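## Task

Take the foam block from the low shelf and set it completely inside the tote on the bench. The tote must not be shifted or rotated, and the robot must not topple or be left leaning. The block has to stay inside on its own at the end, not held there by the robot.

## Robot and tools

ROBOT. A wheeled base that can drive in any direction carries a column about 1.75 m high. A carriage rides up and down it (lift_m, 0 to 1.0 m) and holds two identical six-joint arms, each with a two-finger gripper. Arm bases sit roughly 0.57 m + lift_m above the floor, and carriage parts extend about 0.15 m lower. A hand reaches up to 0.78 m from its shoulder but only about 0.38 m below its arm base. A hand is about 0.16 m long and 0.1 m wide (0.14 m when open). Parked arm: joints 1 to 6 = 0, 0.05, 0.05, 1.45, 0, 0; with both parked the footprint is about 0.95 m wide by 0.7 m long. Wheel motors are strong (7 N m). Loose objects can occasionally get a brief nudge from outside.

CAMERAS. carriage_camera is fixed to the carriage, facing forward and tilted about 20 degrees down. left_wrist_camera and right_wrist_camera look out beyond the fingertips. Calibration (pinhole plus radial model, 504x504 images) is given in base-frame terms; real poses can be off by small amounts, more for wrist cameras on a stretched arm.

FRAMES. Base frame: origin on the floor below the base centre, x forward, y left, z up. left_hand and right_hand are reported in it, each being the point between that gripper's pads, with quat_wxyz rotating base axes into hand axes (hand z runs along the fingers, fingers open along hand y; a hand pointing straight up with joints 1, 5, 6 at 0 reads 1, 0, 0, 0). base_odometry is relative to where the base started, built from wheel rotation only, so slip looks like travel; heading is positive to the left, -3.142 to 3.142.

TOOL execute_actions. Arguments: actions (a list with one action, or empty to just get state and images) and cameras (list of camera names, or all; null or omitted means all; [] means none). An action may contain base, joints, or both; they start at once and may finish at different times; none may run past 15 s. base holds exactly one relative move, counted from the base position in the latest reported state: translate_m (metres, forward positive, -2 to 2), strafe_m (metres, left positive, -2 to 2) or rotate_rad (radians, counter-clockwise positive, -6.3 to 6.3). joints is a single flat object for both arms together, mapping joint names to absolute targets; include only the joints you want to set. Names and ranges: lift_m 0 to 1 (m); left_/right_joint1_rad -2.617 to 3.054 (swing about vertical, 0 ahead, positive to the left); joint2_rad 0 to 3.141 (shoulder: 0 upper arm level pointing back, 1.57 vertical, 3.14 level pointing forward); joint3_rad 0 to 3.141 (elbow: 0 folded, 3.14 straight); joint4_rad -1.57 to 1.57 (wrist pitch, positive lifts fingertips); joint5_rad -1.57 to 1.57 (wrist yaw, positive swings fingertips to the RIGHT, opposite to joint 1); joint6_rad -2.094 to 2.094 (roll about the finger axis, positive clockwise viewed from the forearm); left_/right_gripper_m 0 to 0.093 (pad gap in metres). Done tolerances: lift 0.004, joint1 0.02, joint2 and joint3 0.055, joint4 0.04, joint5 and joint6 0.02, gripper 0.004. A joint left out may still be driving toward an earlier target without showing it. Any unknown key or out-of-range number rejects the whole call with no motion. If a result reports a stop, the remaining motion calls in that same reply are skipped.

TOOL wait: seconds, 0 to 10; nothing new is commanded, and it returns state and images. TOOL zoom_image: camera plus region [x0, y0, x1, y1] in pixels from the top-left, no larger than 504 by 504, on that camera's most recent full image. TOOL finished_scene: scene, the integer number of the current scene; it is final, reports success and gives the next task. Answering without any tool call ends the whole run.

RESULTS. base_status and joint_status describe how each motion of the last accepted action ended: done (for the base, wheels turned the full amount even if slipping; tiny moves may fall short yet say done); off_target (resting away from target, maybe still pushing; normal for a gripper holding something); contact_stop or time_out (target dropped, holds where it stopped); not_followed, under a line joint command not followed with a cause, meaning a safety check blocked that arm's joints (its gripper still moves) and the blocked targets may be retried on later actions; limit_stop_at_motor_heat (resend the target). on_its_own lists uncommanded behaviour; held at gives the held target, not the position. motor_effort gives percent of maximum per motor, positive toward higher joint values, with the action's peak in brackets; readings carry sizeable fixed and random error. Falling lift effort while lowering means a hand or load is resting on something. drive_wheels staying high at rest means the base is pressing on something. Motor temperatures lists per-arm values in joint_positions order. Watch for MOTOR HOT (75 °C), OVER-TEMPERATURE FAULT (90 °C pauses that arm 10 s; 100 °C makes it go limp and drop), ARM HIT (arm struck the robot), and the pictures line naming image order.

CAUTIONS. No reading shows lean; only images reveal tipping, which is worst with the carriage high, arms extended, loads carried, pulling, or sudden drive stops (about 1.5 kg per hand on two forward arms can topple it). Arms have no contact stop and snap to target when freed; the base stops on contact only after impact, and may roll another 0.3 m after an arm touches. After a blocked drive, back off roughly 0.2 m along the path (or turn back), repeating if still pressed. Never reverse into a table edge above the base. Keep the arms from striking or squeezing each other; a hard press ends the run. To free a blocked arm, first move just that arm clear, then the other in a later action. Hand readings drift at long reach; a level hand sags 10 to 17 cm under 1 kg. Stretched arms heat quickly even empty, including while you think. Gripper force is about 45 to 60 N per pad. Avoid drops, slams, knocking things over, and shoving the tote.

Each tool is called after "Call:" as name(argument=value, ...), one argument or row to a line, values as JSON.

## Session

I'll start by looking at the current state.

Call:
execute_actions(
  actions=[],
)

Scene clock: 0.00 s.
Motor temperatures (°C, as the motors report them): left_arm=[22 26 24 22 23 23] | right_arm=[24 23 23 23 24 24]
base_odometry: x=+0.000 y=+0.000 heading=+0.000 (m, m, rad; odometry frame)
base_status: not commanded
joint_positions: lift_m=+0.302 left_joint1_rad=+0.019 left_joint2_rad=+0.058 left_joint3_rad=+0.021 left_joint4_rad=+1.486 left_joint5_rad=-0.005 left_joint6_rad=-0.033 left_gripper_m=+0.094 right_joint1_rad=-0.015 right_joint2_rad=+0.040 right_joint3_rad=+0.041 right_joint4_rad=+1.419 right_joint5_rad=-0.009 right_joint6_rad=+0.034 right_gripper_m=+0.094
joint_status: not commanded
motor_effort: lift_m=+29 drive_wheels=-3 (%)
left_hand: x=+0.3135 y=+0.3428 z=+1.3151 quat_wxyz=(+0.998, -0.004, +0.061, -0.007) (m; base frame)
right_hand: x=+0.3180 y=-0.3404 z=+1.3190 quat_wxyz=(+0.997, -0.002, +0.075, +0.010) (m; base frame)
pictures: carriage_camera, left_wrist_camera, right_wrist_camera
Images, in order (width x height): carriage_camera 504x504, left_wrist_camera 504x504, right_wrist_camera 504x504.

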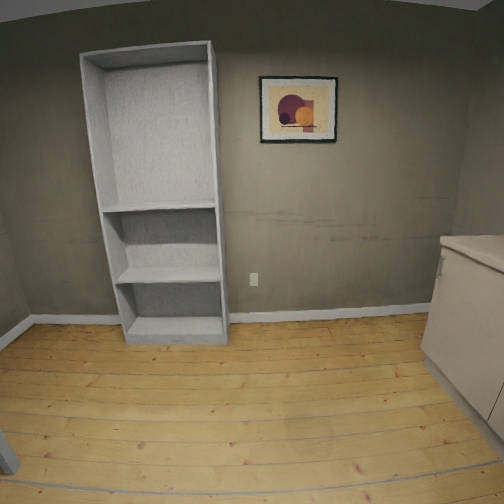

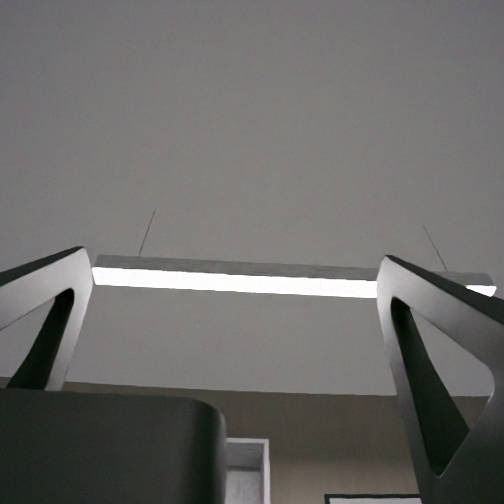

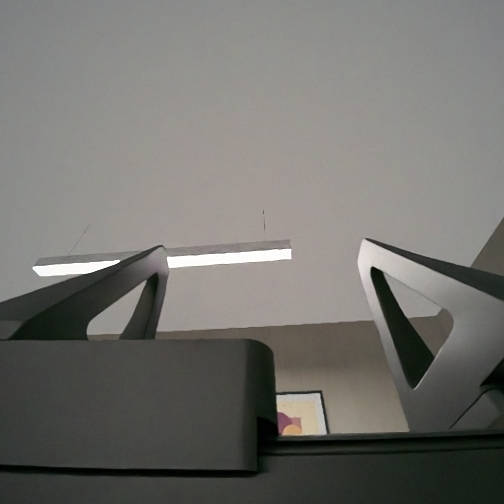

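Call:
execute_actions(
  actions=[
    {"base": {"rotate_rad": 1.2}},
  ],
  cameras=["carriage_camera"],
)

Scene clock: 17.03 s.
Motor temperatures (°C, as the motors report them): left_arm=[22 26 26 22 23 23] | right_arm=[24 24 25 23 24 24]
base_odometry: x=+0.000 y=+0.000 heading=+1.200 (m, m, rad; odometry frame)
base_status: done
joint_positions: lift_m=+0.302 left_joint1_rad=+0.019 left_joint2_rad=+0.058 left_joint3_rad=+0.021 left_joint4_rad=+1.486 left_joint5_rad=-0.005 left_joint6_rad=-0.033 left_gripper_m=+0.094 right_joint1_rad=-0.015 right_joint2_rad=+0.040 right_joint3_rad=+0.041 right_joint4_rad=+1.418 right_joint5_rad=-0.009 right_joint6_rad=+0.034 right_gripper_m=+0.094
joint_status: not commanded
motor_effort: lift_m=+29(29) drive_wheels=+5(15) (%)
left_hand: x=+0.3135 y=+0.3428 z=+1.3151 quat_wxyz=(+0.998, -0.004, +0.061, -0.007) (m; base frame)
right_hand: x=+0.3184 y=-0.3404 z=+1.3189 quat_wxyz=(+0.997, -0.002, +0.076, +0.010) (m; base frame)
pictures: carriage_camera
Images, in order (width x height): carriage_camera 504x504.

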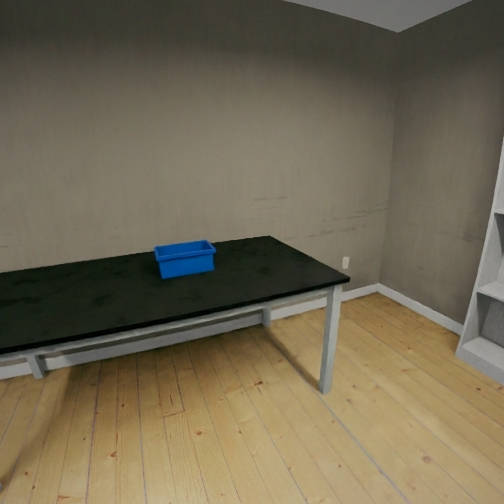

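Call:
execute_actions(
  actions=[
    {"base": {"rotate_rad": 1.4}},
  ],
  cameras=["carriage_camera"],
)

Scene clock: 22.13 s.
Motor temperatures (°C, as the motors report them): left_arm=[22 26 26 22 23 23] | right_arm=[24 24 26 23 24 24]
base_odometry: x=+0.000 y=+0.000 heading=+2.600 (m, m, rad; odometry frame)
base_status: done
joint_positions: lift_m=+0.302 left_joint1_rad=+0.019 left_joint2_rad=+0.058 left_joint3_rad=+0.021 left_joint4_rad=+1.486 left_joint5_rad=-0.005 left_joint6_rad=-0.033 left_gripper_m=+0.094 right_joint1_rad=-0.015 right_joint2_rad=+0.040 right_joint3_rad=+0.041 right_joint4_rad=+1.416 right_joint5_rad=-0.009 right_joint6_rad=+0.034 right_gripper_m=+0.094
joint_status: not commanded
motor_effort: lift_m=+29(29) drive_wheels=+5(14) (%)
left_hand: x=+0.3135 y=+0.3428 z=+1.3151 quat_wxyz=(+0.998, -0.004, +0.061, -0.007) (m; base frame)
right_hand: x=+0.3186 y=-0.3404 z=+1.3189 quat_wxyz=(+0.997, -0.002, +0.076, +0.010) (m; base frame)
pictures: carriage_camera
Images, in order (width x height): carriage_camera 504x504.

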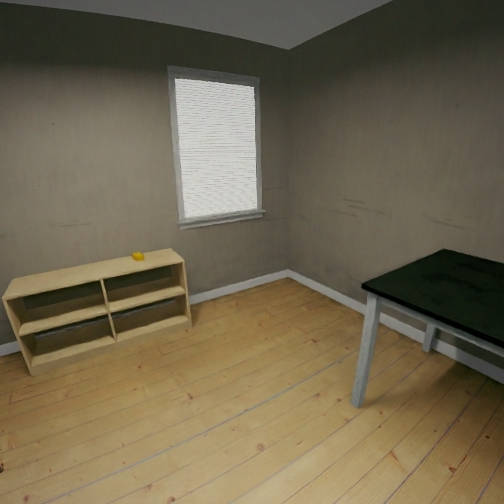

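Call:
zoom_image(
  camera="carriage_camera",
  region=[0, 230, 210, 390],
)

Region (0, 230, 210, 390) of carriage_camera's 504x504 image, scaled by 2.400, with more detail than that image has; it fills the top 384 rows of this view, and the rest is white.

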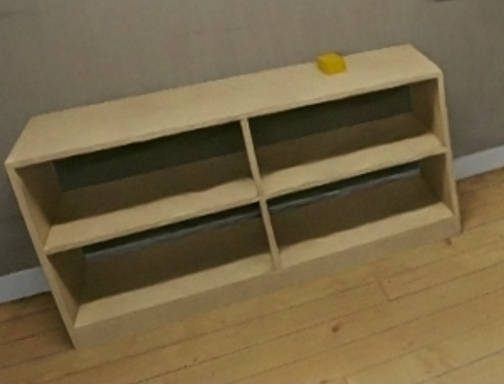

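Call:
execute_actions(
  actions=[
    {"base": {"rotate_rad": 0.5416}, "joints": {"right_joint2_rad": 1.6, "right_joint3_rad": 1.5, "right_joint4_rad": -0.9}},
  ],
  cameras=["carriage_camera", "right_wrist_camera"],
)

Scene clock: 73.77 s.
Motor temperatures (°C, as the motors report them): left_arm=[22 27 29 22 23 23] | right_arm=[24 25 29 24 24 24]
base_odometry: x=+0.000 y=+0.000 heading=+3.141 (m, m, rad; odometry frame)
base_status: done
joint_positions: lift_m=+0.302 left_joint1_rad=+0.019 left_joint2_rad=+0.058 left_joint3_rad=+0.021 left_joint4_rad=+1.486 left_joint5_rad=-0.005 left_joint6_rad=-0.033 left_gripper_m=+0.094 right_joint1_rad=-0.015 right_joint2_rad=+1.594 right_joint3_rad=+1.486 right_joint4_rad=-0.887 right_joint5_rad=-0.008 right_joint6_rad=+0.034 right_gripper_m=+0.094
joint_status: all done
motor_effort: lift_m=+29(29) drive_wheels=+5(14) (%)
left_hand: x=+0.3135 y=+0.3428 z=+1.3151 quat_wxyz=(+0.998, -0.004, +0.061, -0.007) (m; base frame)
right_hand: x=+0.6902 y=-0.3460 z=+1.0961 quat_wxyz=(+0.284, +0.022, +0.958, +0.007) (m; base frame)
pictures: carriage_camera, right_wrist_camera
camera_calibration (this result's frames):
right_wrist_camera: T_world_to_cam=[[-0.0881701, -0.994196, -0.06165, -0.208371], [-0.995346, 0.0855181, 0.0444137, 0.67558], [-0.0388837, 0.0652791, -0.997109, 1.26407], [0, 0, 0, 1]] pos_world=[0.703215, -0.347453, 1.21756]
Images, in order (width x height): carriage_camera 504x504, right_wrist_camera 504x504.

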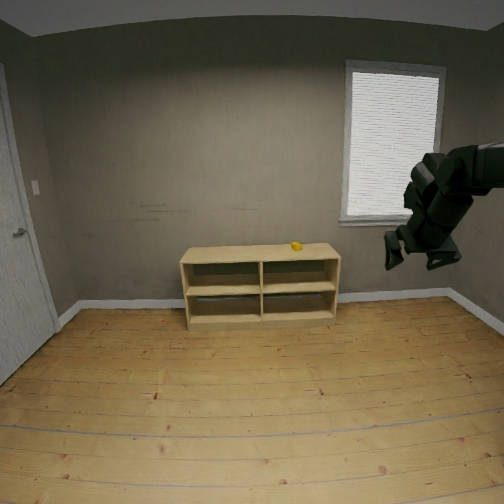

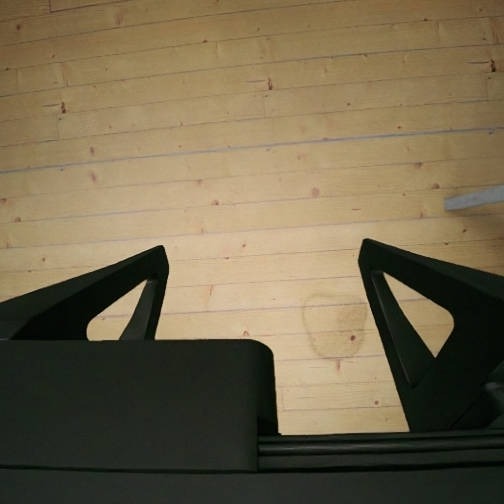

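Call:
execute_actions(
  actions=[
    {"base": {"translate_m": 1.6}},
  ],
  cameras=["carriage_camera", "right_wrist_camera"],
)

Scene clock: 99.40 s.
Motor temperatures (°C, as the motors report them): left_arm=[22 28 30 22 23 23] | right_arm=[24 28 33 26 24 24]
base_odometry: x=-1.600 y=+0.000 heading=+3.141 (m, m, rad; odometry frame)
base_status: done
joint_positions: lift_m=+0.302 left_joint1_rad=+0.019 left_joint2_rad=+0.058 left_joint3_rad=+0.021 left_joint4_rad=+1.486 left_joint5_rad=-0.005 left_joint6_rad=-0.033 left_gripper_m=+0.094 right_joint1_rad=-0.015 right_joint2_rad=+1.594 right_joint3_rad=+1.486 right_joint4_rad=-0.888 right_joint5_rad=-0.008 right_joint6_rad=+0.034 right_gripper_m=+0.094
joint_status: not commanded
motor_effort: lift_m=+29(29) drive_wheels=-3(23) (%)
left_hand: x=+0.3135 y=+0.3428 z=+1.3151 quat_wxyz=(+0.998, -0.004, +0.061, -0.007) (m; base frame)
right_hand: x=+0.6900 y=-0.3460 z=+1.0960 quat_wxyz=(+0.284, +0.022, +0.959, +0.007) (m; base frame)
pictures: carriage_camera, right_wrist_camera
camera_calibration (this result's frames):
right_wrist_camera: T_world_to_cam=[[-0.0882171, -0.994195, -0.061594, -0.208418], [-0.995312, 0.0855175, 0.0451739, 0.674571], [-0.0396443, 0.0652904, -0.997078, 1.26446], [0, 0, 0, 1]] pos_world=[0.703151, -0.347452, 1.21745]
Images, in order (width x height): carriage_camera 504x504, right_wrist_camera 504x504.

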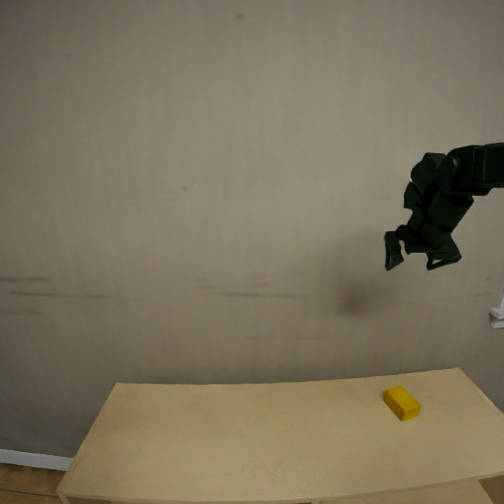

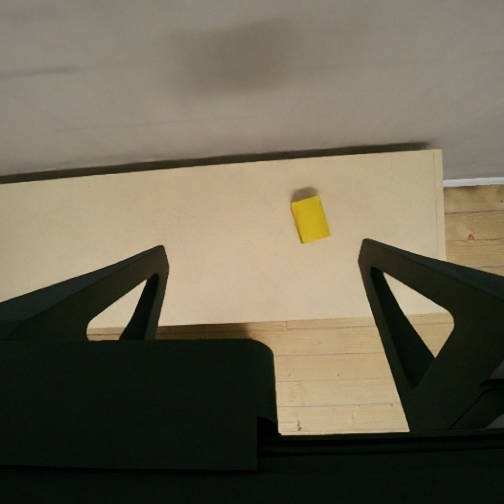

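Call:
zoom_image(
  camera="right_wrist_camera",
  region=[260, 140, 380, 260],
)

Call:
zoom_image(
  camera="carriage_camera",
  region=[350, 350, 470, 470],
)

Region (260, 140, 380, 260) of right_wrist_camera's 504x504 image, scaled by 4.200, with more detail than that image has.

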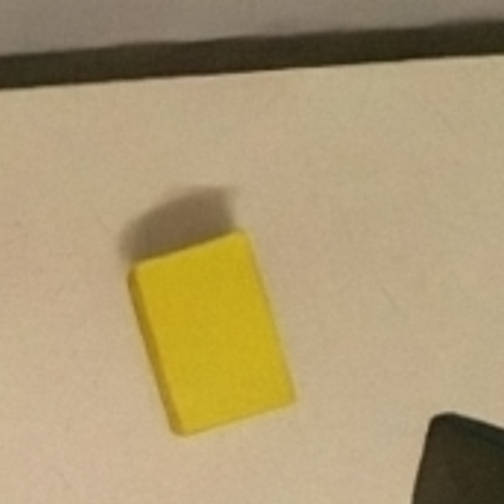

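Region (350, 350, 470, 470) of carriage_camera's 504x504 image, scaled by 4.200, with more detail than that image has.

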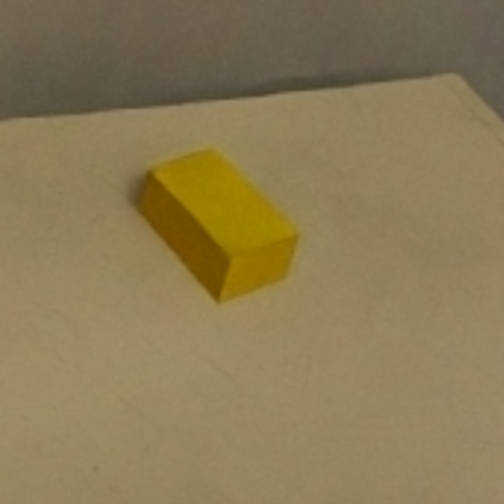

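Call:
execute_actions(
  actions=[
    {"joints": {"right_joint1_rad": -0.236, "right_joint2_rad": 2.506, "right_joint3_rad": 1.906, "right_joint4_rad": -0.971, "right_joint5_rad": 0, "right_joint6_rad": -0.447, "right_gripper_m": 0.093, "lift_m": 0.27}},
  ],
  cameras=["carriage_camera", "right_wrist_camera"],
)

Scene clock: 142.60 s.
Motor temperatures (°C, as the motors report them): left_arm=[22 28 31 22 23 23] | right_arm=[24 31 36 28 24 24]
base_odometry: x=-1.600 y=+0.000 heading=+3.141 (m, m, rad; odometry frame)
base_status: not commanded
joint_positions: lift_m=+0.270 left_joint1_rad=+0.019 left_joint2_rad=+0.058 left_joint3_rad=+0.021 left_joint4_rad=+1.486 left_joint5_rad=-0.005 left_joint6_rad=-0.033 left_gripper_m=+0.094 right_joint1_rad=-0.243 right_joint2_rad=+2.505 right_joint3_rad=+1.910 right_joint4_rad=-0.965 right_joint5_rad=+0.001 right_joint6_rad=-0.440 right_gripper_m=+0.093
joint_status: all done
motor_effort: lift_m=+26(27) drive_wheels=-2(2) (%)
left_hand: x=+0.3135 y=+0.3428 z=+1.2836 quat_wxyz=(+0.998, -0.004, +0.061, -0.007) (m; base frame)
right_hand: x=+0.7378 y=-0.4547 z=+0.7970 quat_wxyz=(+0.005, -0.099, +0.995, -0.002) (m; base frame)
pictures: carriage_camera, right_wrist_camera
camera_calibration (this result's frames):
carriage_camera: T_world_to_cam=[[-0.0340532, -0.999223, -0.0198572, 0.0274617], [-0.298884, 0.0291413, -0.953845, 1.26995], [0.953682, -0.0265464, -0.299644, 0.216261], [0, 0, 0, 1]] pos_world=[0.174258, -0.00382672, 1.27668]
right_wrist_camera: T_world_to_cam=[[0.135886, -0.990724, 0.00110183, -0.54442], [-0.813056, -0.110882, 0.571528, 0.101633], [-0.566104, -0.0785588, -0.820582, 1.15764], [0, 0, 0, 1]] pos_world=[0.811959, -0.437158, 0.892453]
Images, in order (width x height): carriage_camera 504x504, right_wrist_camera 504x504.

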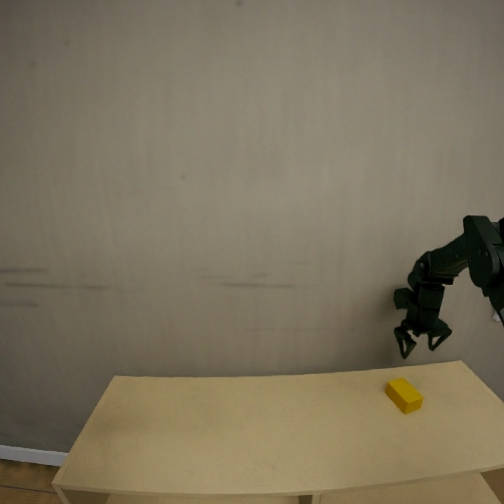

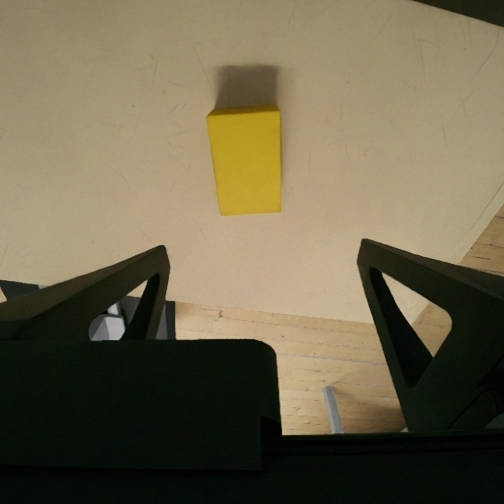

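Call:
zoom_image(
  camera="right_wrist_camera",
  region=[170, 80, 330, 240],
)

Region (170, 80, 330, 240) of right_wrist_camera's 504x504 image, scaled by 3.150, with more detail than that image has.

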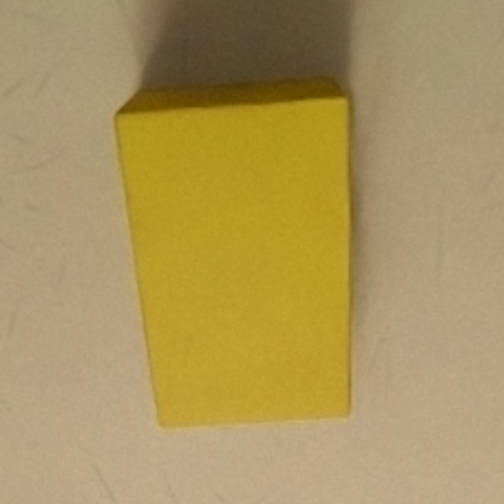

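Call:
execute_actions(
  actions=[
    {"joints": {"right_joint1_rad": -0.214, "right_joint6_rad": -0.43, "lift_m": 0.17}},
  ],
  cameras=["carriage_camera", "right_wrist_camera"],
)

Scene clock: 169.20 s.
Motor temperatures (°C, as the motors report them): left_arm=[22 28 31 22 23 23] | right_arm=[24 43 35 26 24 24]
base_odometry: x=-1.600 y=+0.000 heading=+3.141 (m, m, rad; odometry frame)
base_status: not commanded
joint_positions: lift_m=+0.170 left_joint1_rad=+0.019 left_joint2_rad=+0.058 left_joint3_rad=+0.021 left_joint4_rad=+1.486 left_joint5_rad=-0.005 left_joint6_rad=-0.033 left_gripper_m=+0.094 right_joint1_rad=-0.216 right_joint2_rad=+2.499 right_joint3_rad=+1.910 right_joint4_rad=-0.968 right_joint5_rad=+0.001 right_joint6_rad=-0.431 right_gripper_m=+0.093
joint_status: all done
motor_effort: lift_m=+27(26) drive_wheels=-2(5) (%)
left_hand: x=+0.3135 y=+0.3428 z=+1.1836 quat_wxyz=(+0.998, -0.004, +0.061, -0.007) (m; base frame)
right_hand: x=+0.7409 y=-0.4427 z=+0.6996 quat_wxyz=(+0.006, -0.107, +0.994, -0.002) (m; base frame)
pictures: carriage_camera, right_wrist_camera
camera_calibration (this result's frames):
carriage_camera: T_world_to_cam=[[-0.0340532, -0.999223, -0.0198572, 0.0254758], [-0.298884, 0.0291413, -0.953845, 1.17456], [0.953682, -0.0265464, -0.299644, 0.186294], [0, 0, 0, 1]] pos_world=[0.174258, -0.00382672, 1.17667]
right_wrist_camera: T_world_to_cam=[[0.152869, -0.988244, 0.00197446, -0.544905], [-0.812537, -0.124552, 0.569448, 0.156169], [-0.562508, -0.0886555, -0.822025, 1.07425], [0, 0, 0, 1]] pos_world=[0.814466, -0.423811, 0.795205]
Images, in order (width x height): carriage_camera 504x504, right_wrist_camera 504x504.

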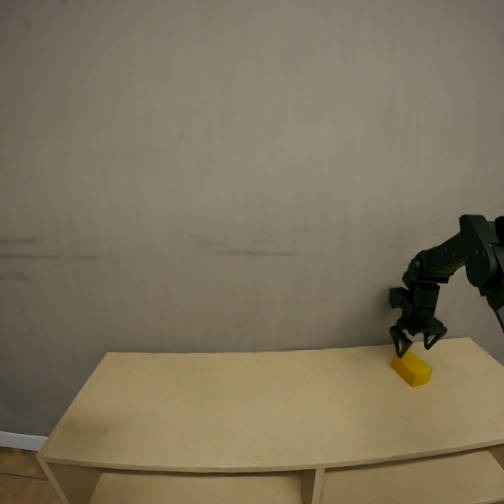

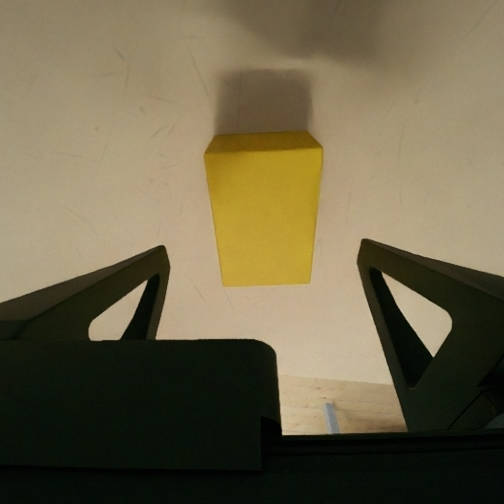

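Call:
execute_actions(
  actions=[
    {"joints": {"lift_m": 0.117}},
  ],
  cameras=["right_wrist_camera"],
)

Scene clock: 175.63 s.
Motor temperatures (°C, as the motors report them): left_arm=[22 28 31 22 23 23] | right_arm=[24 44 35 26 24 24]
base_odometry: x=-1.600 y=+0.000 heading=+3.141 (m, m, rad; odometry frame)
base_status: not commanded
joint_positions: lift_m=+0.117 left_joint1_rad=+0.019 left_joint2_rad=+0.058 left_joint3_rad=+0.021 left_joint4_rad=+1.486 left_joint5_rad=-0.005 left_joint6_rad=-0.033 left_gripper_m=+0.094 right_joint1_rad=-0.216 right_joint2_rad=+2.502 right_joint3_rad=+1.910 right_joint4_rad=-0.969 right_joint5_rad=+0.001 right_joint6_rad=-0.431 right_gripper_m=+0.093
joint_status: all done
motor_effort: lift_m=+27(27) drive_wheels=-2(4) (%)
left_hand: x=+0.3135 y=+0.3428 z=+1.1306 quat_wxyz=(+0.998, -0.004, +0.061, -0.007) (m; base frame)
right_hand: x=+0.7402 y=-0.4425 z=+0.6453 quat_wxyz=(+0.005, -0.107, +0.994, -0.002) (m; base frame)
pictures: right_wrist_camera
camera_calibration (this result's frames):
right_wrist_camera: T_world_to_cam=[[0.152874, -0.988245, 0.000595876, -0.543643], [-0.81041, -0.125019, 0.572369, 0.182817], [-0.565567, -0.0879834, -0.819996, 1.03052], [0, 0, 0, 1]] pos_world=[0.814092, -0.423728, 0.740705]
Images, in order (width x height): right_wrist_camera 504x504.

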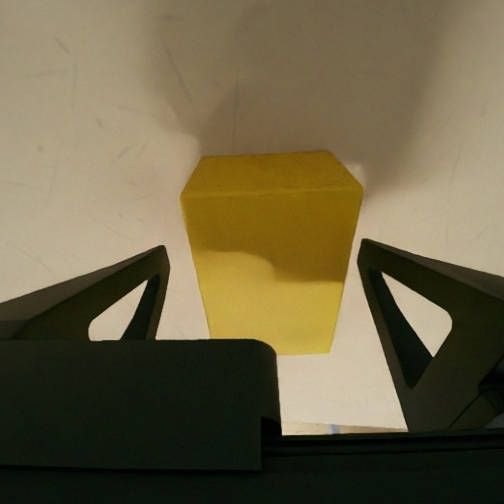

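Call:
execute_actions(
  actions=[
    {"joints": {"right_gripper_m": 0.045}},
  ],
  cameras=["right_wrist_camera"],
)

Scene clock: 178.00 s.
Motor temperatures (°C, as the motors report them): left_arm=[22 28 31 22 23 23] | right_arm=[24 45 35 26 24 24]
base_odometry: x=-1.600 y=+0.000 heading=+3.141 (m, m, rad; odometry frame)
base_status: not commanded
joint_positions: lift_m=+0.117 left_joint1_rad=+0.019 left_joint2_rad=+0.058 left_joint3_rad=+0.021 left_joint4_rad=+1.486 left_joint5_rad=-0.005 left_joint6_rad=-0.033 left_gripper_m=+0.094 right_joint1_rad=-0.216 right_joint2_rad=+2.502 right_joint3_rad=+1.910 right_joint4_rad=-0.969 right_joint5_rad=+0.001 right_joint6_rad=-0.431 right_gripper_m=+0.058
joint_status: right_gripper_m off_target (ended at +0.058, target +0.045)
motor_effort: lift_m=+27(26) drive_wheels=-1(2) (%)
left_hand: x=+0.3135 y=+0.3428 z=+1.1306 quat_wxyz=(+0.998, -0.004, +0.061, -0.007) (m; base frame)
right_hand: x=+0.7402 y=-0.4425 z=+0.6453 quat_wxyz=(+0.005, -0.107, +0.994, -0.002) (m; base frame)
pictures: right_wrist_camera
camera_calibration (this result's frames):
right_wrist_camera: T_world_to_cam=[[0.152874, -0.988245, 0.000595876, -0.543643], [-0.81041, -0.125019, 0.572369, 0.182817], [-0.565567, -0.0879834, -0.819996, 1.03052], [0, 0, 0, 1]] pos_world=[0.814092, -0.423728, 0.740705]
Images, in order (width x height): right_wrist_camera 504x504.

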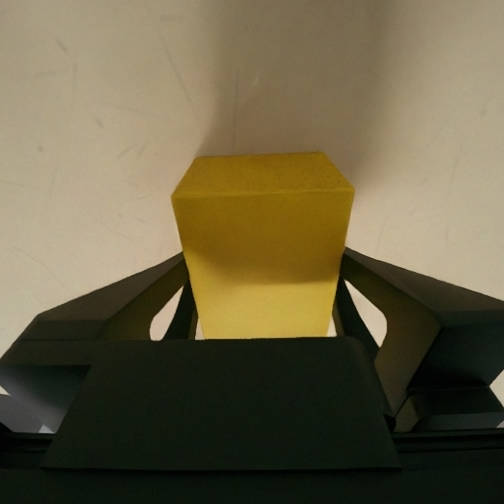

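Call:
execute_actions(
  actions=[
    {"joints": {"lift_m": 0.16}},
  ],
  cameras=["right_wrist_camera"],
)

Call:
execute_actions(
  actions=[
    {"base": {"translate_m": -1.555}, "joints": {"lift_m": 0.45, "right_joint1_rad": 0.0, "right_joint2_rad": 1.75, "right_joint3_rad": 1.35, "right_joint4_rad": -1.0, "right_joint6_rad": 0.0}},
  ],
  cameras=["carriage_camera", "right_wrist_camera"],
)

Scene clock: 227.33 s.
Motor temperatures (°C, as the motors report them): left_arm=[22 28 32 22 23 23] | right_arm=[24 54 34 25 24 24]
base_odometry: x=-1.600 y=+0.000 heading=+3.141 (m, m, rad; odometry frame)
base_status: not commanded
joint_positions: lift_m=+0.160 left_joint1_rad=+0.019 left_joint2_rad=+0.058 left_joint3_rad=+0.021 left_joint4_rad=+1.486 left_joint5_rad=-0.005 left_joint6_rad=-0.033 left_gripper_m=+0.094 right_joint1_rad=-0.216 right_joint2_rad=+2.493 right_joint3_rad=+1.910 right_joint4_rad=-0.968 right_joint5_rad=+0.001 right_joint6_rad=-0.431 right_gripper_m=+0.058
joint_status: all done
motor_effort: lift_m=+30(36) drive_wheels=+4(3) (%)
left_hand: x=+0.3135 y=+0.3428 z=+1.1733 quat_wxyz=(+0.998, -0.004, +0.061, -0.007) (m; base frame)
right_hand: x=+0.7420 y=-0.4429 z=+0.6921 quat_wxyz=(+0.009, -0.107, +0.994, -0.003) (m; base frame)
pictures: right_wrist_camera
camera_calibration (this result's frames):
right_wrist_camera: T_world_to_cam=[[0.152849, -0.98824, 0.00431796, -0.54691], [-0.816128, -0.123763, 0.564463, 0.167784], [-0.55729, -0.0898018, -0.825447, 1.06668], [0, 0, 0, 1]] pos_world=[0.814979, -0.423923, 0.788142]
Images, in order (width x height): right_wrist_camera 504x504.

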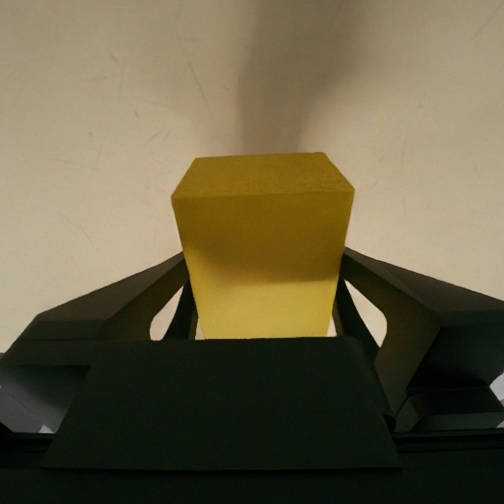

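Scene clock: 232.73 s.
Motor temperatures (°C, as the motors report them): left_arm=[22 28 32 22 23 23] | right_arm=[24 53 34 25 24 24]
base_odometry: x=-0.045 y=+0.001 heading=-3.141 (m, m, rad; odometry frame)
base_status: done
joint_positions: lift_m=+0.450 left_joint1_rad=+0.019 left_joint2_rad=+0.058 left_joint3_rad=+0.021 left_joint4_rad=+1.486 left_joint5_rad=-0.004 left_joint6_rad=-0.033 left_gripper_m=+0.094 right_joint1_rad=+0.003 right_joint2_rad=+1.751 right_joint3_rad=+1.372 right_joint4_rad=-0.993 right_joint5_rad=-0.003 right_joint6_rad=-0.006 right_gripper_m=+0.058
joint_status: all done
motor_effort: lift_m=+30(37) drive_wheels=-4(27) (%)
left_hand: x=+0.3135 y=+0.3428 z=+1.4633 quat_wxyz=(+0.998, -0.004, +0.061, -0.007) (m; base frame)
right_hand: x=+0.6456 y=-0.3397 z=+1.1366 quat_wxyz=(+0.099, -0.005, +0.995, +0.001) (m; base frame)
pictures: carriage_camera, right_wrist_camera
camera_calibration (this result's frames):
carriage_camera: T_world_to_cam=[[-0.0340532, -0.999223, -0.0198572, 0.0310301], [-0.298884, 0.0291413, -0.953845, 1.44136], [0.953682, -0.0265464, -0.299644, 0.270107], [0, 0, 0, 1]] pos_world=[0.174258, -0.00382672, 1.45638]
right_wrist_camera: T_world_to_cam=[[-0.0497241, -0.99861, -0.0174665, -0.280022], [-0.911793, 0.0382498, 0.408864, 0.144578], [-0.407628, 0.0362563, -0.912428, 1.43424], [0, 0, 0, 1]] pos_world=[0.70254, -0.337164, 1.24464]
Images, in order (width x height): carriage_camera 504x504, right_wrist_camera 504x504.

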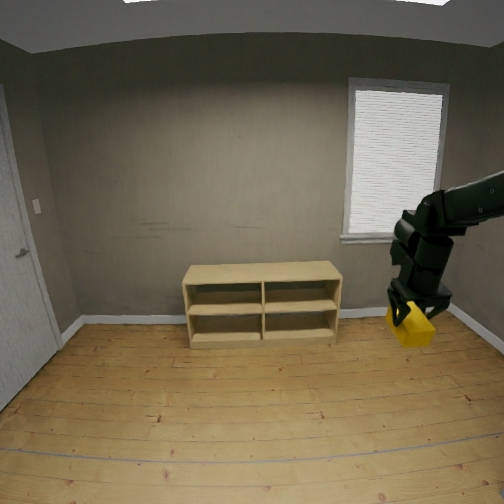

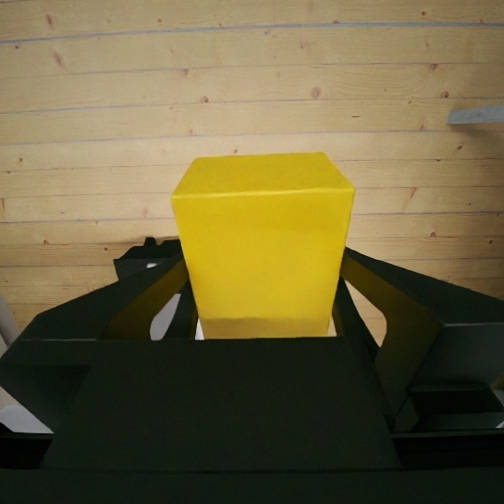

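Block is held. Now turn to face the bench.

Call:
execute_actions(
  actions=[
    {"base": {"rotate_rad": -1.5708}},
  ],
  cameras=["carriage_camera"],
)

Call:
execute_actions(
  actions=[
    {"base": {"translate_m": 0.6}},
  ],
  cameras=["carriage_camera", "right_wrist_camera"],
)

Scene clock: 239.00 s.
Motor temperatures (°C, as the motors report them): left_arm=[22 28 32 22 23 23] | right_arm=[24 51 34 25 24 24]
base_odometry: x=-0.045 y=+0.001 heading=+1.571 (m, m, rad; odometry frame)
base_status: done
joint_positions: lift_m=+0.450 left_joint1_rad=+0.019 left_joint2_rad=+0.058 left_joint3_rad=+0.021 left_joint4_rad=+1.486 left_joint5_rad=-0.004 left_joint6_rad=-0.033 left_gripper_m=+0.094 right_joint1_rad=-0.002 right_joint2_rad=+1.751 right_joint3_rad=+1.372 right_joint4_rad=-0.993 right_joint5_rad=-0.001 right_joint6_rad=-0.006 right_gripper_m=+0.058
joint_status: not commanded
motor_effort: lift_m=+30(30) drive_wheels=+5(15) (%)
left_hand: x=+0.3135 y=+0.3428 z=+1.4633 quat_wxyz=(+0.998, -0.004, +0.061, -0.007) (m; base frame)
right_hand: x=+0.6458 y=-0.3418 z=+1.1367 quat_wxyz=(+0.099, -0.002, +0.995, +0.000) (m; base frame)
pictures: carriage_camera
camera_calibration (this result's frames):
carriage_camera: T_world_to_cam=[[-0.0340532, -0.999223, -0.0198572, 0.0310301], [-0.298884, 0.0291413, -0.953845, 1.44136], [0.953682, -0.0265464, -0.299644, 0.270107], [0, 0, 0, 1]] pos_world=[0.174258, -0.00382672, 1.45638]
Images, in order (width x height): carriage_camera 504x504.

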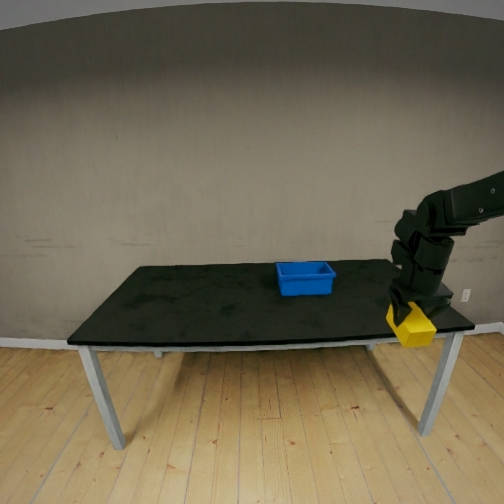

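Scene clock: 242.43 s.
Motor temperatures (°C, as the motors report them): left_arm=[22 28 32 22 23 23] | right_arm=[24 50 34 25 24 24]
base_odometry: x=-0.045 y=+0.601 heading=+1.571 (m, m, rad; odometry frame)
base_status: done
joint_positions: lift_m=+0.450 left_joint1_rad=+0.019 left_joint2_rad=+0.058 left_joint3_rad=+0.021 left_joint4_rad=+1.486 left_joint5_rad=-0.004 left_joint6_rad=-0.033 left_gripper_m=+0.094 right_joint1_rad=-0.002 right_joint2_rad=+1.751 right_joint3_rad=+1.372 right_joint4_rad=-0.994 right_joint5_rad=-0.001 right_joint6_rad=-0.006 right_gripper_m=+0.058
joint_status: not commanded
motor_effort: lift_m=+30(31) drive_wheels=-3(20) (%)
left_hand: x=+0.3135 y=+0.3428 z=+1.4633 quat_wxyz=(+0.998, -0.004, +0.061, -0.007) (m; base frame)
right_hand: x=+0.6454 y=-0.3418 z=+1.1366 quat_wxyz=(+0.098, -0.002, +0.995, +0.000) (m; base frame)
pictures: carriage_camera, right_wrist_camera
camera_calibration (this result's frames):
carriage_camera: T_world_to_cam=[[-0.0340532, -0.999223, -0.0198572, 0.0310301], [-0.298884, 0.0291413, -0.953845, 1.44136], [0.953682, -0.0265464, -0.299644, 0.270107], [0, 0, 0, 1]] pos_world=[0.174258, -0.00382672, 1.45638]
right_wrist_camera: T_world_to_cam=[[-0.0548297, -0.998386, -0.0148115, -0.281807], [-0.911272, 0.0439712, 0.40945, 0.145464], [-0.408138, 0.0359473, -0.912212, 1.43419], [0, 0, 0, 1]] pos_world=[0.702454, -0.339303, 1.24455]
Images, in order (width x height): carriage_camera 504x504, right_wrist_camera 504x504.

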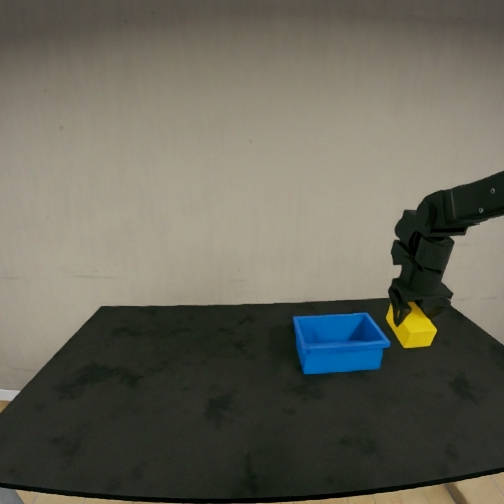

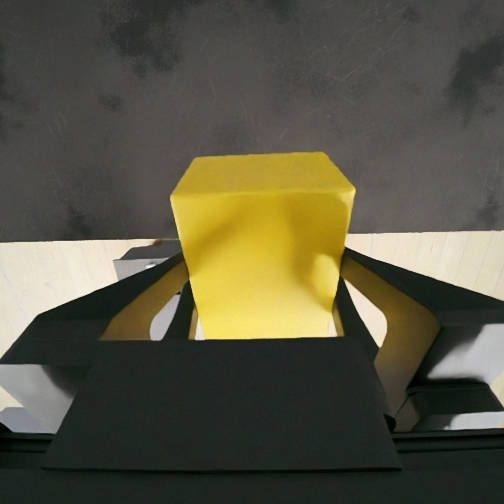

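Call:
zoom_image(
  camera="carriage_camera",
  region=[280, 290, 410, 390],
)

Region (280, 290, 410, 390) of carriage_camera's 504x504 image, scaled by 3.877, with more detail than that image has; it fills the top 388 rows of this view, and the rest is white.

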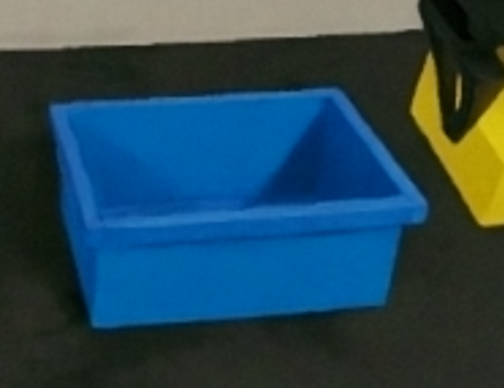

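Call:
execute_actions(
  actions=[
    {"base": {"translate_m": 0.25}, "joints": {"lift_m": 0.57, "right_joint1_rad": -0.01, "right_joint2_rad": 2.851, "right_joint3_rad": 2.025, "right_joint4_rad": -0.744}},
  ],
  cameras=["carriage_camera", "right_wrist_camera"],
)

Scene clock: 299.03 s.
Motor temperatures (°C, as the motors report them): left_arm=[22 28 33 22 23 23] | right_arm=[24 44 33 26 24 24]
base_odometry: x=-0.044 y=+0.851 heading=+1.570 (m, m, rad; odometry frame)
base_status: done
joint_positions: lift_m=+0.570 left_joint1_rad=+0.019 left_joint2_rad=+0.058 left_joint3_rad=+0.021 left_joint4_rad=+1.486 left_joint5_rad=-0.004 left_joint6_rad=-0.033 left_gripper_m=+0.094 right_joint1_rad=-0.002 right_joint2_rad=+2.853 right_joint3_rad=+2.012 right_joint4_rad=-0.742 right_joint5_rad=-0.001 right_joint6_rad=-0.006 right_gripper_m=+0.058
joint_status: all done
motor_effort: lift_m=+29(36) drive_wheels=-4(17) (%)
left_hand: x=+0.3136 y=+0.3428 z=+1.5834 quat_wxyz=(+0.998, -0.004, +0.061, -0.007) (m; base frame)
right_hand: x=+0.7583 y=-0.3423 z=+0.9600 quat_wxyz=(-0.006, -0.002, +1.000, +0.000) (m; base frame)
pictures: carriage_camera, right_wrist_camera
camera_calibration (this result's frames):
carriage_camera: T_world_to_cam=[[-0.0340532, -0.999223, -0.0198572, 0.0334159], [-0.298884, 0.0291413, -0.953845, 1.55596], [0.953682, -0.0265464, -0.299644, 0.30611], [0, 0, 0, 1]] pos_world=[0.174258, -0.00382672, 1.57653]
right_wrist_camera: T_world_to_cam=[[-0.0575029, -0.998339, -0.00344295, -0.287636], [-0.80665, 0.0444293, 0.589357, 0.0687836], [-0.588226, 0.036667, -0.807865, 1.35586], [0, 0, 0, 1]] pos_world=[0.836496, -0.33993, 1.05382]
Images, in order (width x height): carriage_camera 504x504, right_wrist_camera 504x504.

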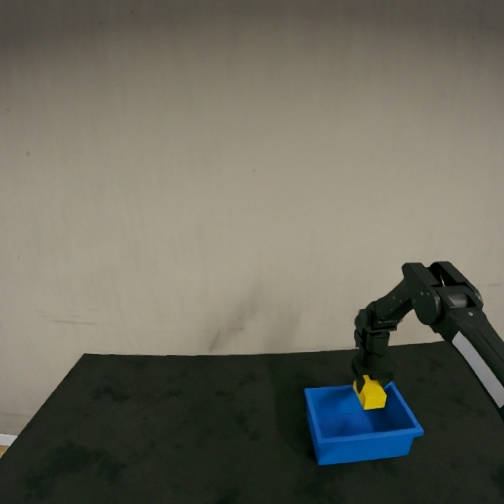

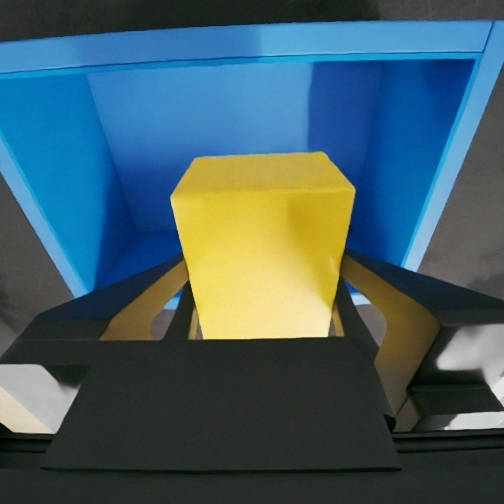

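Call:
execute_actions(
  actions=[
    {"base": {"translate_m": -0.032}, "joints": {"lift_m": 0.535, "right_joint1_rad": 0.03}},
  ],
  cameras=["carriage_camera", "right_wrist_camera"],
)

Scene clock: 323.03 s.
Motor temperatures (°C, as the motors report them): left_arm=[22 29 33 22 23 23] | right_arm=[24 54 34 25 24 24]
base_odometry: x=-0.044 y=+0.819 heading=+1.570 (m, m, rad; odometry frame)
base_status: done
joint_positions: lift_m=+0.535 left_joint1_rad=+0.019 left_joint2_rad=+0.058 left_joint3_rad=+0.021 left_joint4_rad=+1.485 left_joint5_rad=-0.004 left_joint6_rad=-0.033 left_gripper_m=+0.094 right_joint1_rad=+0.030 right_joint2_rad=+2.846 right_joint3_rad=+2.020 right_joint4_rad=-0.741 right_joint5_rad=-0.001 right_joint6_rad=-0.006 right_gripper_m=+0.058
joint_status: all done
motor_effort: lift_m=+27(26) drive_wheels=+3(13) (%)
left_hand: x=+0.3137 y=+0.3428 z=+1.5485 quat_wxyz=(+0.998, -0.004, +0.061, -0.007) (m; base frame)
right_hand: x=+0.7634 y=-0.3268 z=+0.9298 quat_wxyz=(+0.002, -0.018, +1.000, +0.000) (m; base frame)
pictures: carriage_camera, right_wrist_camera
camera_calibration (this result's frames):
carriage_camera: T_world_to_cam=[[-0.0340532, -0.999223, -0.0198572, 0.0327234], [-0.298884, 0.0291413, -0.953845, 1.5227], [0.953682, -0.0265464, -0.299644, 0.295659], [0, 0, 0, 1]] pos_world=[0.174258, -0.00382672, 1.54166]
right_wrist_camera: T_world_to_cam=[[-0.0254292, -0.999667, -0.00428542, -0.296129], [-0.816554, 0.0182978, 0.576979, 0.100541], [-0.576709, 0.0181714, -0.816748, 1.32729], [0, 0, 0, 1]] pos_world=[0.840027, -0.321989, 1.02478]
Images, in order (width x height): carriage_camera 504x504, right_wrist_camera 504x504.

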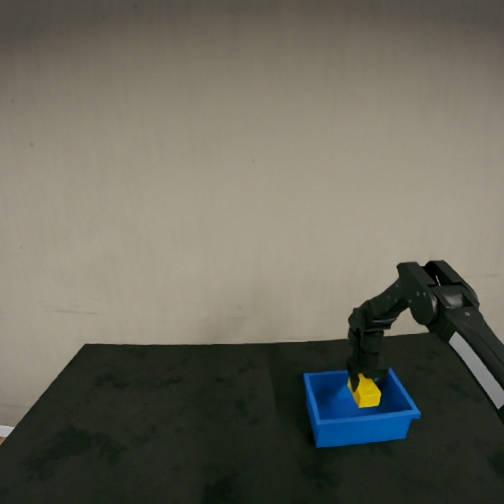

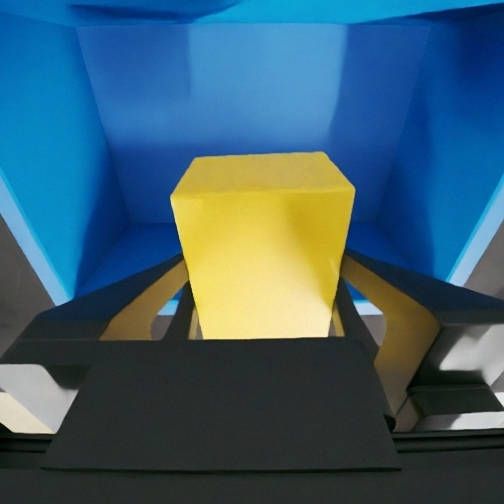

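Call:
execute_actions(
  actions=[
    {"joints": {"lift_m": 0.415}},
  ],
  cameras=["carriage_camera", "right_wrist_camera"],
)

Scene clock: 335.20 s.
Motor temperatures (°C, as the motors report them): left_arm=[22 29 33 22 23 23] | right_arm=[24 57 35 25 24 24]
base_odometry: x=-0.044 y=+0.819 heading=+1.570 (m, m, rad; odometry frame)
base_status: not commanded
joint_positions: lift_m=+0.415 left_joint1_rad=+0.019 left_joint2_rad=+0.058 left_joint3_rad=+0.021 left_joint4_rad=+1.485 left_joint5_rad=-0.004 left_joint6_rad=-0.033 left_gripper_m=+0.094 right_joint1_rad=+0.030 right_joint2_rad=+2.845 right_joint3_rad=+2.020 right_joint4_rad=-0.742 right_joint5_rad=-0.001 right_joint6_rad=-0.006 right_gripper_m=+0.058
joint_status: all done
motor_effort: lift_m=+27(27) drive_wheels=-1(4) (%)
left_hand: x=+0.3137 y=+0.3428 z=+1.4285 quat_wxyz=(+0.998, -0.004, +0.061, -0.007) (m; base frame)
right_hand: x=+0.7635 y=-0.3268 z=+0.8101 quat_wxyz=(+0.002, -0.018, +1.000, +0.000) (m; base frame)
pictures: carriage_camera, right_wrist_camera
camera_calibration (this result's frames):
carriage_camera: T_world_to_cam=[[-0.0340532, -0.999223, -0.0198572, 0.0303399], [-0.298884, 0.0291413, -0.953845, 1.40821], [0.953682, -0.0265464, -0.299644, 0.259693], [0, 0, 0, 1]] pos_world=[0.174258, -0.00382672, 1.42163]
right_wrist_camera: T_world_to_cam=[[-0.0254292, -0.999667, -0.00428542, -0.29664], [-0.816554, 0.0182978, 0.576979, 0.169631], [-0.576709, 0.0181714, -0.816748, 1.22957], [0, 0, 0, 1]] pos_world=[0.840075, -0.321988, 0.905105]
Images, in order (width x height): carriage_camera 504x504, right_wrist_camera 504x504.

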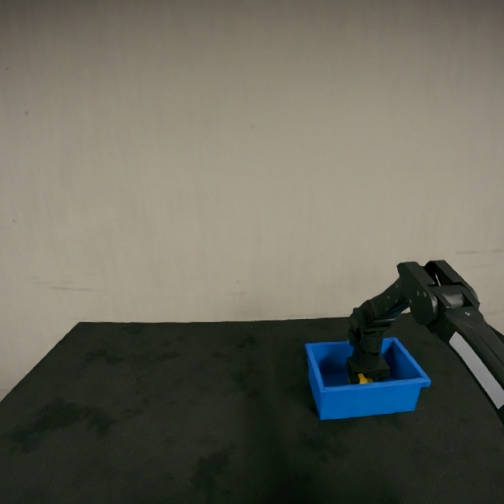

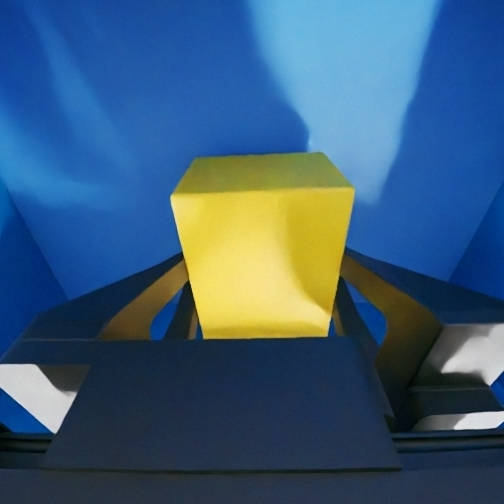

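Call:
execute_actions(
  actions=[
    {"joints": {"lift_m": 0.408}},
  ],
  cameras=["right_wrist_camera"],
)

Scene clock: 343.20 s.
Motor temperatures (°C, as the motors report them): left_arm=[22 29 33 22 23 23] | right_arm=[24 59 35 25 24 24]
base_odometry: x=-0.044 y=+0.819 heading=+1.570 (m, m, rad; odometry frame)
base_status: not commanded
joint_positions: lift_m=+0.408 left_joint1_rad=+0.019 left_joint2_rad=+0.058 left_joint3_rad=+0.021 left_joint4_rad=+1.485 left_joint5_rad=-0.004 left_joint6_rad=-0.033 left_gripper_m=+0.094 right_joint1_rad=+0.030 right_joint2_rad=+2.846 right_joint3_rad=+2.020 right_joint4_rad=-0.742 right_joint5_rad=-0.001 right_joint6_rad=-0.006 right_gripper_m=+0.058
joint_status: all done
motor_effort: lift_m=+26(27) drive_wheels=-2(1) (%)
left_hand: x=+0.3137 y=+0.3428 z=+1.4216 quat_wxyz=(+0.998, -0.004, +0.061, -0.007) (m; base frame)
right_hand: x=+0.7632 y=-0.3269 z=+0.8028 quat_wxyz=(+0.001, -0.018, +1.000, +0.000) (m; base frame)
pictures: right_wrist_camera
camera_calibration (this result's frames):
right_wrist_camera: T_world_to_cam=[[-0.0254324, -0.999668, -0.00424332, -0.296715], [-0.816114, 0.0183109, 0.577601, 0.172811], [-0.577332, 0.0181528, -0.816308, 1.2236], [0, 0, 0, 1]] pos_world=[0.839912, -0.321993, 0.897764]
Images, in order (width x height): right_wrist_camera 504x504.

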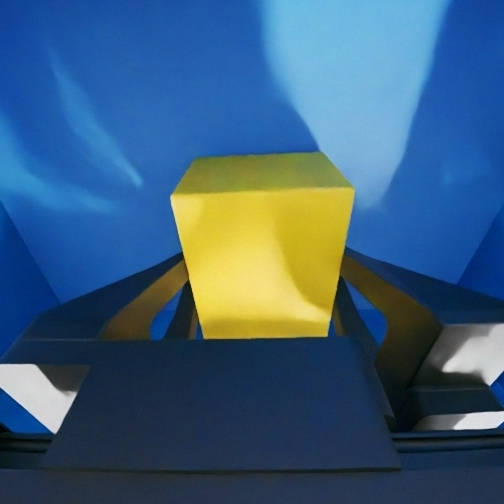

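Call:
execute_actions(
  actions=[
    {"joints": {"right_gripper_m": 0.085}},
  ],
  cameras=["right_wrist_camera"],
)

Scene clock: 345.63 s.
Motor temperatures (°C, as the motors report them): left_arm=[22 29 33 22 23 23] | right_arm=[24 60 35 25 24 24]
base_odometry: x=-0.044 y=+0.819 heading=+1.570 (m, m, rad; odometry frame)
base_status: not commanded
joint_positions: lift_m=+0.408 left_joint1_rad=+0.019 left_joint2_rad=+0.058 left_joint3_rad=+0.021 left_joint4_rad=+1.485 left_joint5_rad=-0.004 left_joint6_rad=-0.033 left_gripper_m=+0.094 right_joint1_rad=+0.030 right_joint2_rad=+2.846 right_joint3_rad=+2.020 right_joint4_rad=-0.742 right_joint5_rad=-0.001 right_joint6_rad=-0.006 right_gripper_m=+0.085
joint_status: all done
motor_effort: lift_m=+26(26) drive_wheels=+3(2) (%)
left_hand: x=+0.3137 y=+0.3428 z=+1.4216 quat_wxyz=(+0.998, -0.004, +0.061, -0.007) (m; base frame)
right_hand: x=+0.7632 y=-0.3269 z=+0.8028 quat_wxyz=(+0.001, -0.018, +1.000, +0.000) (m; base frame)
pictures: right_wrist_camera
camera_calibration (this result's frames):
right_wrist_camera: T_world_to_cam=[[-0.0254324, -0.999668, -0.00424332, -0.296715], [-0.816114, 0.0183109, 0.577601, 0.172811], [-0.577332, 0.0181528, -0.816308, 1.2236], [0, 0, 0, 1]] pos_world=[0.839912, -0.321993, 0.897764]
Images, in order (width x height): right_wrist_camera 504x504.

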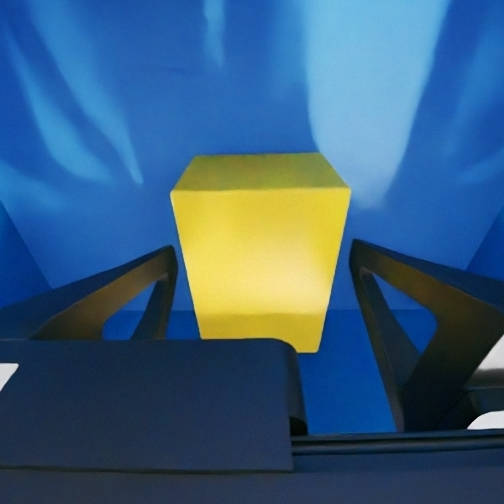

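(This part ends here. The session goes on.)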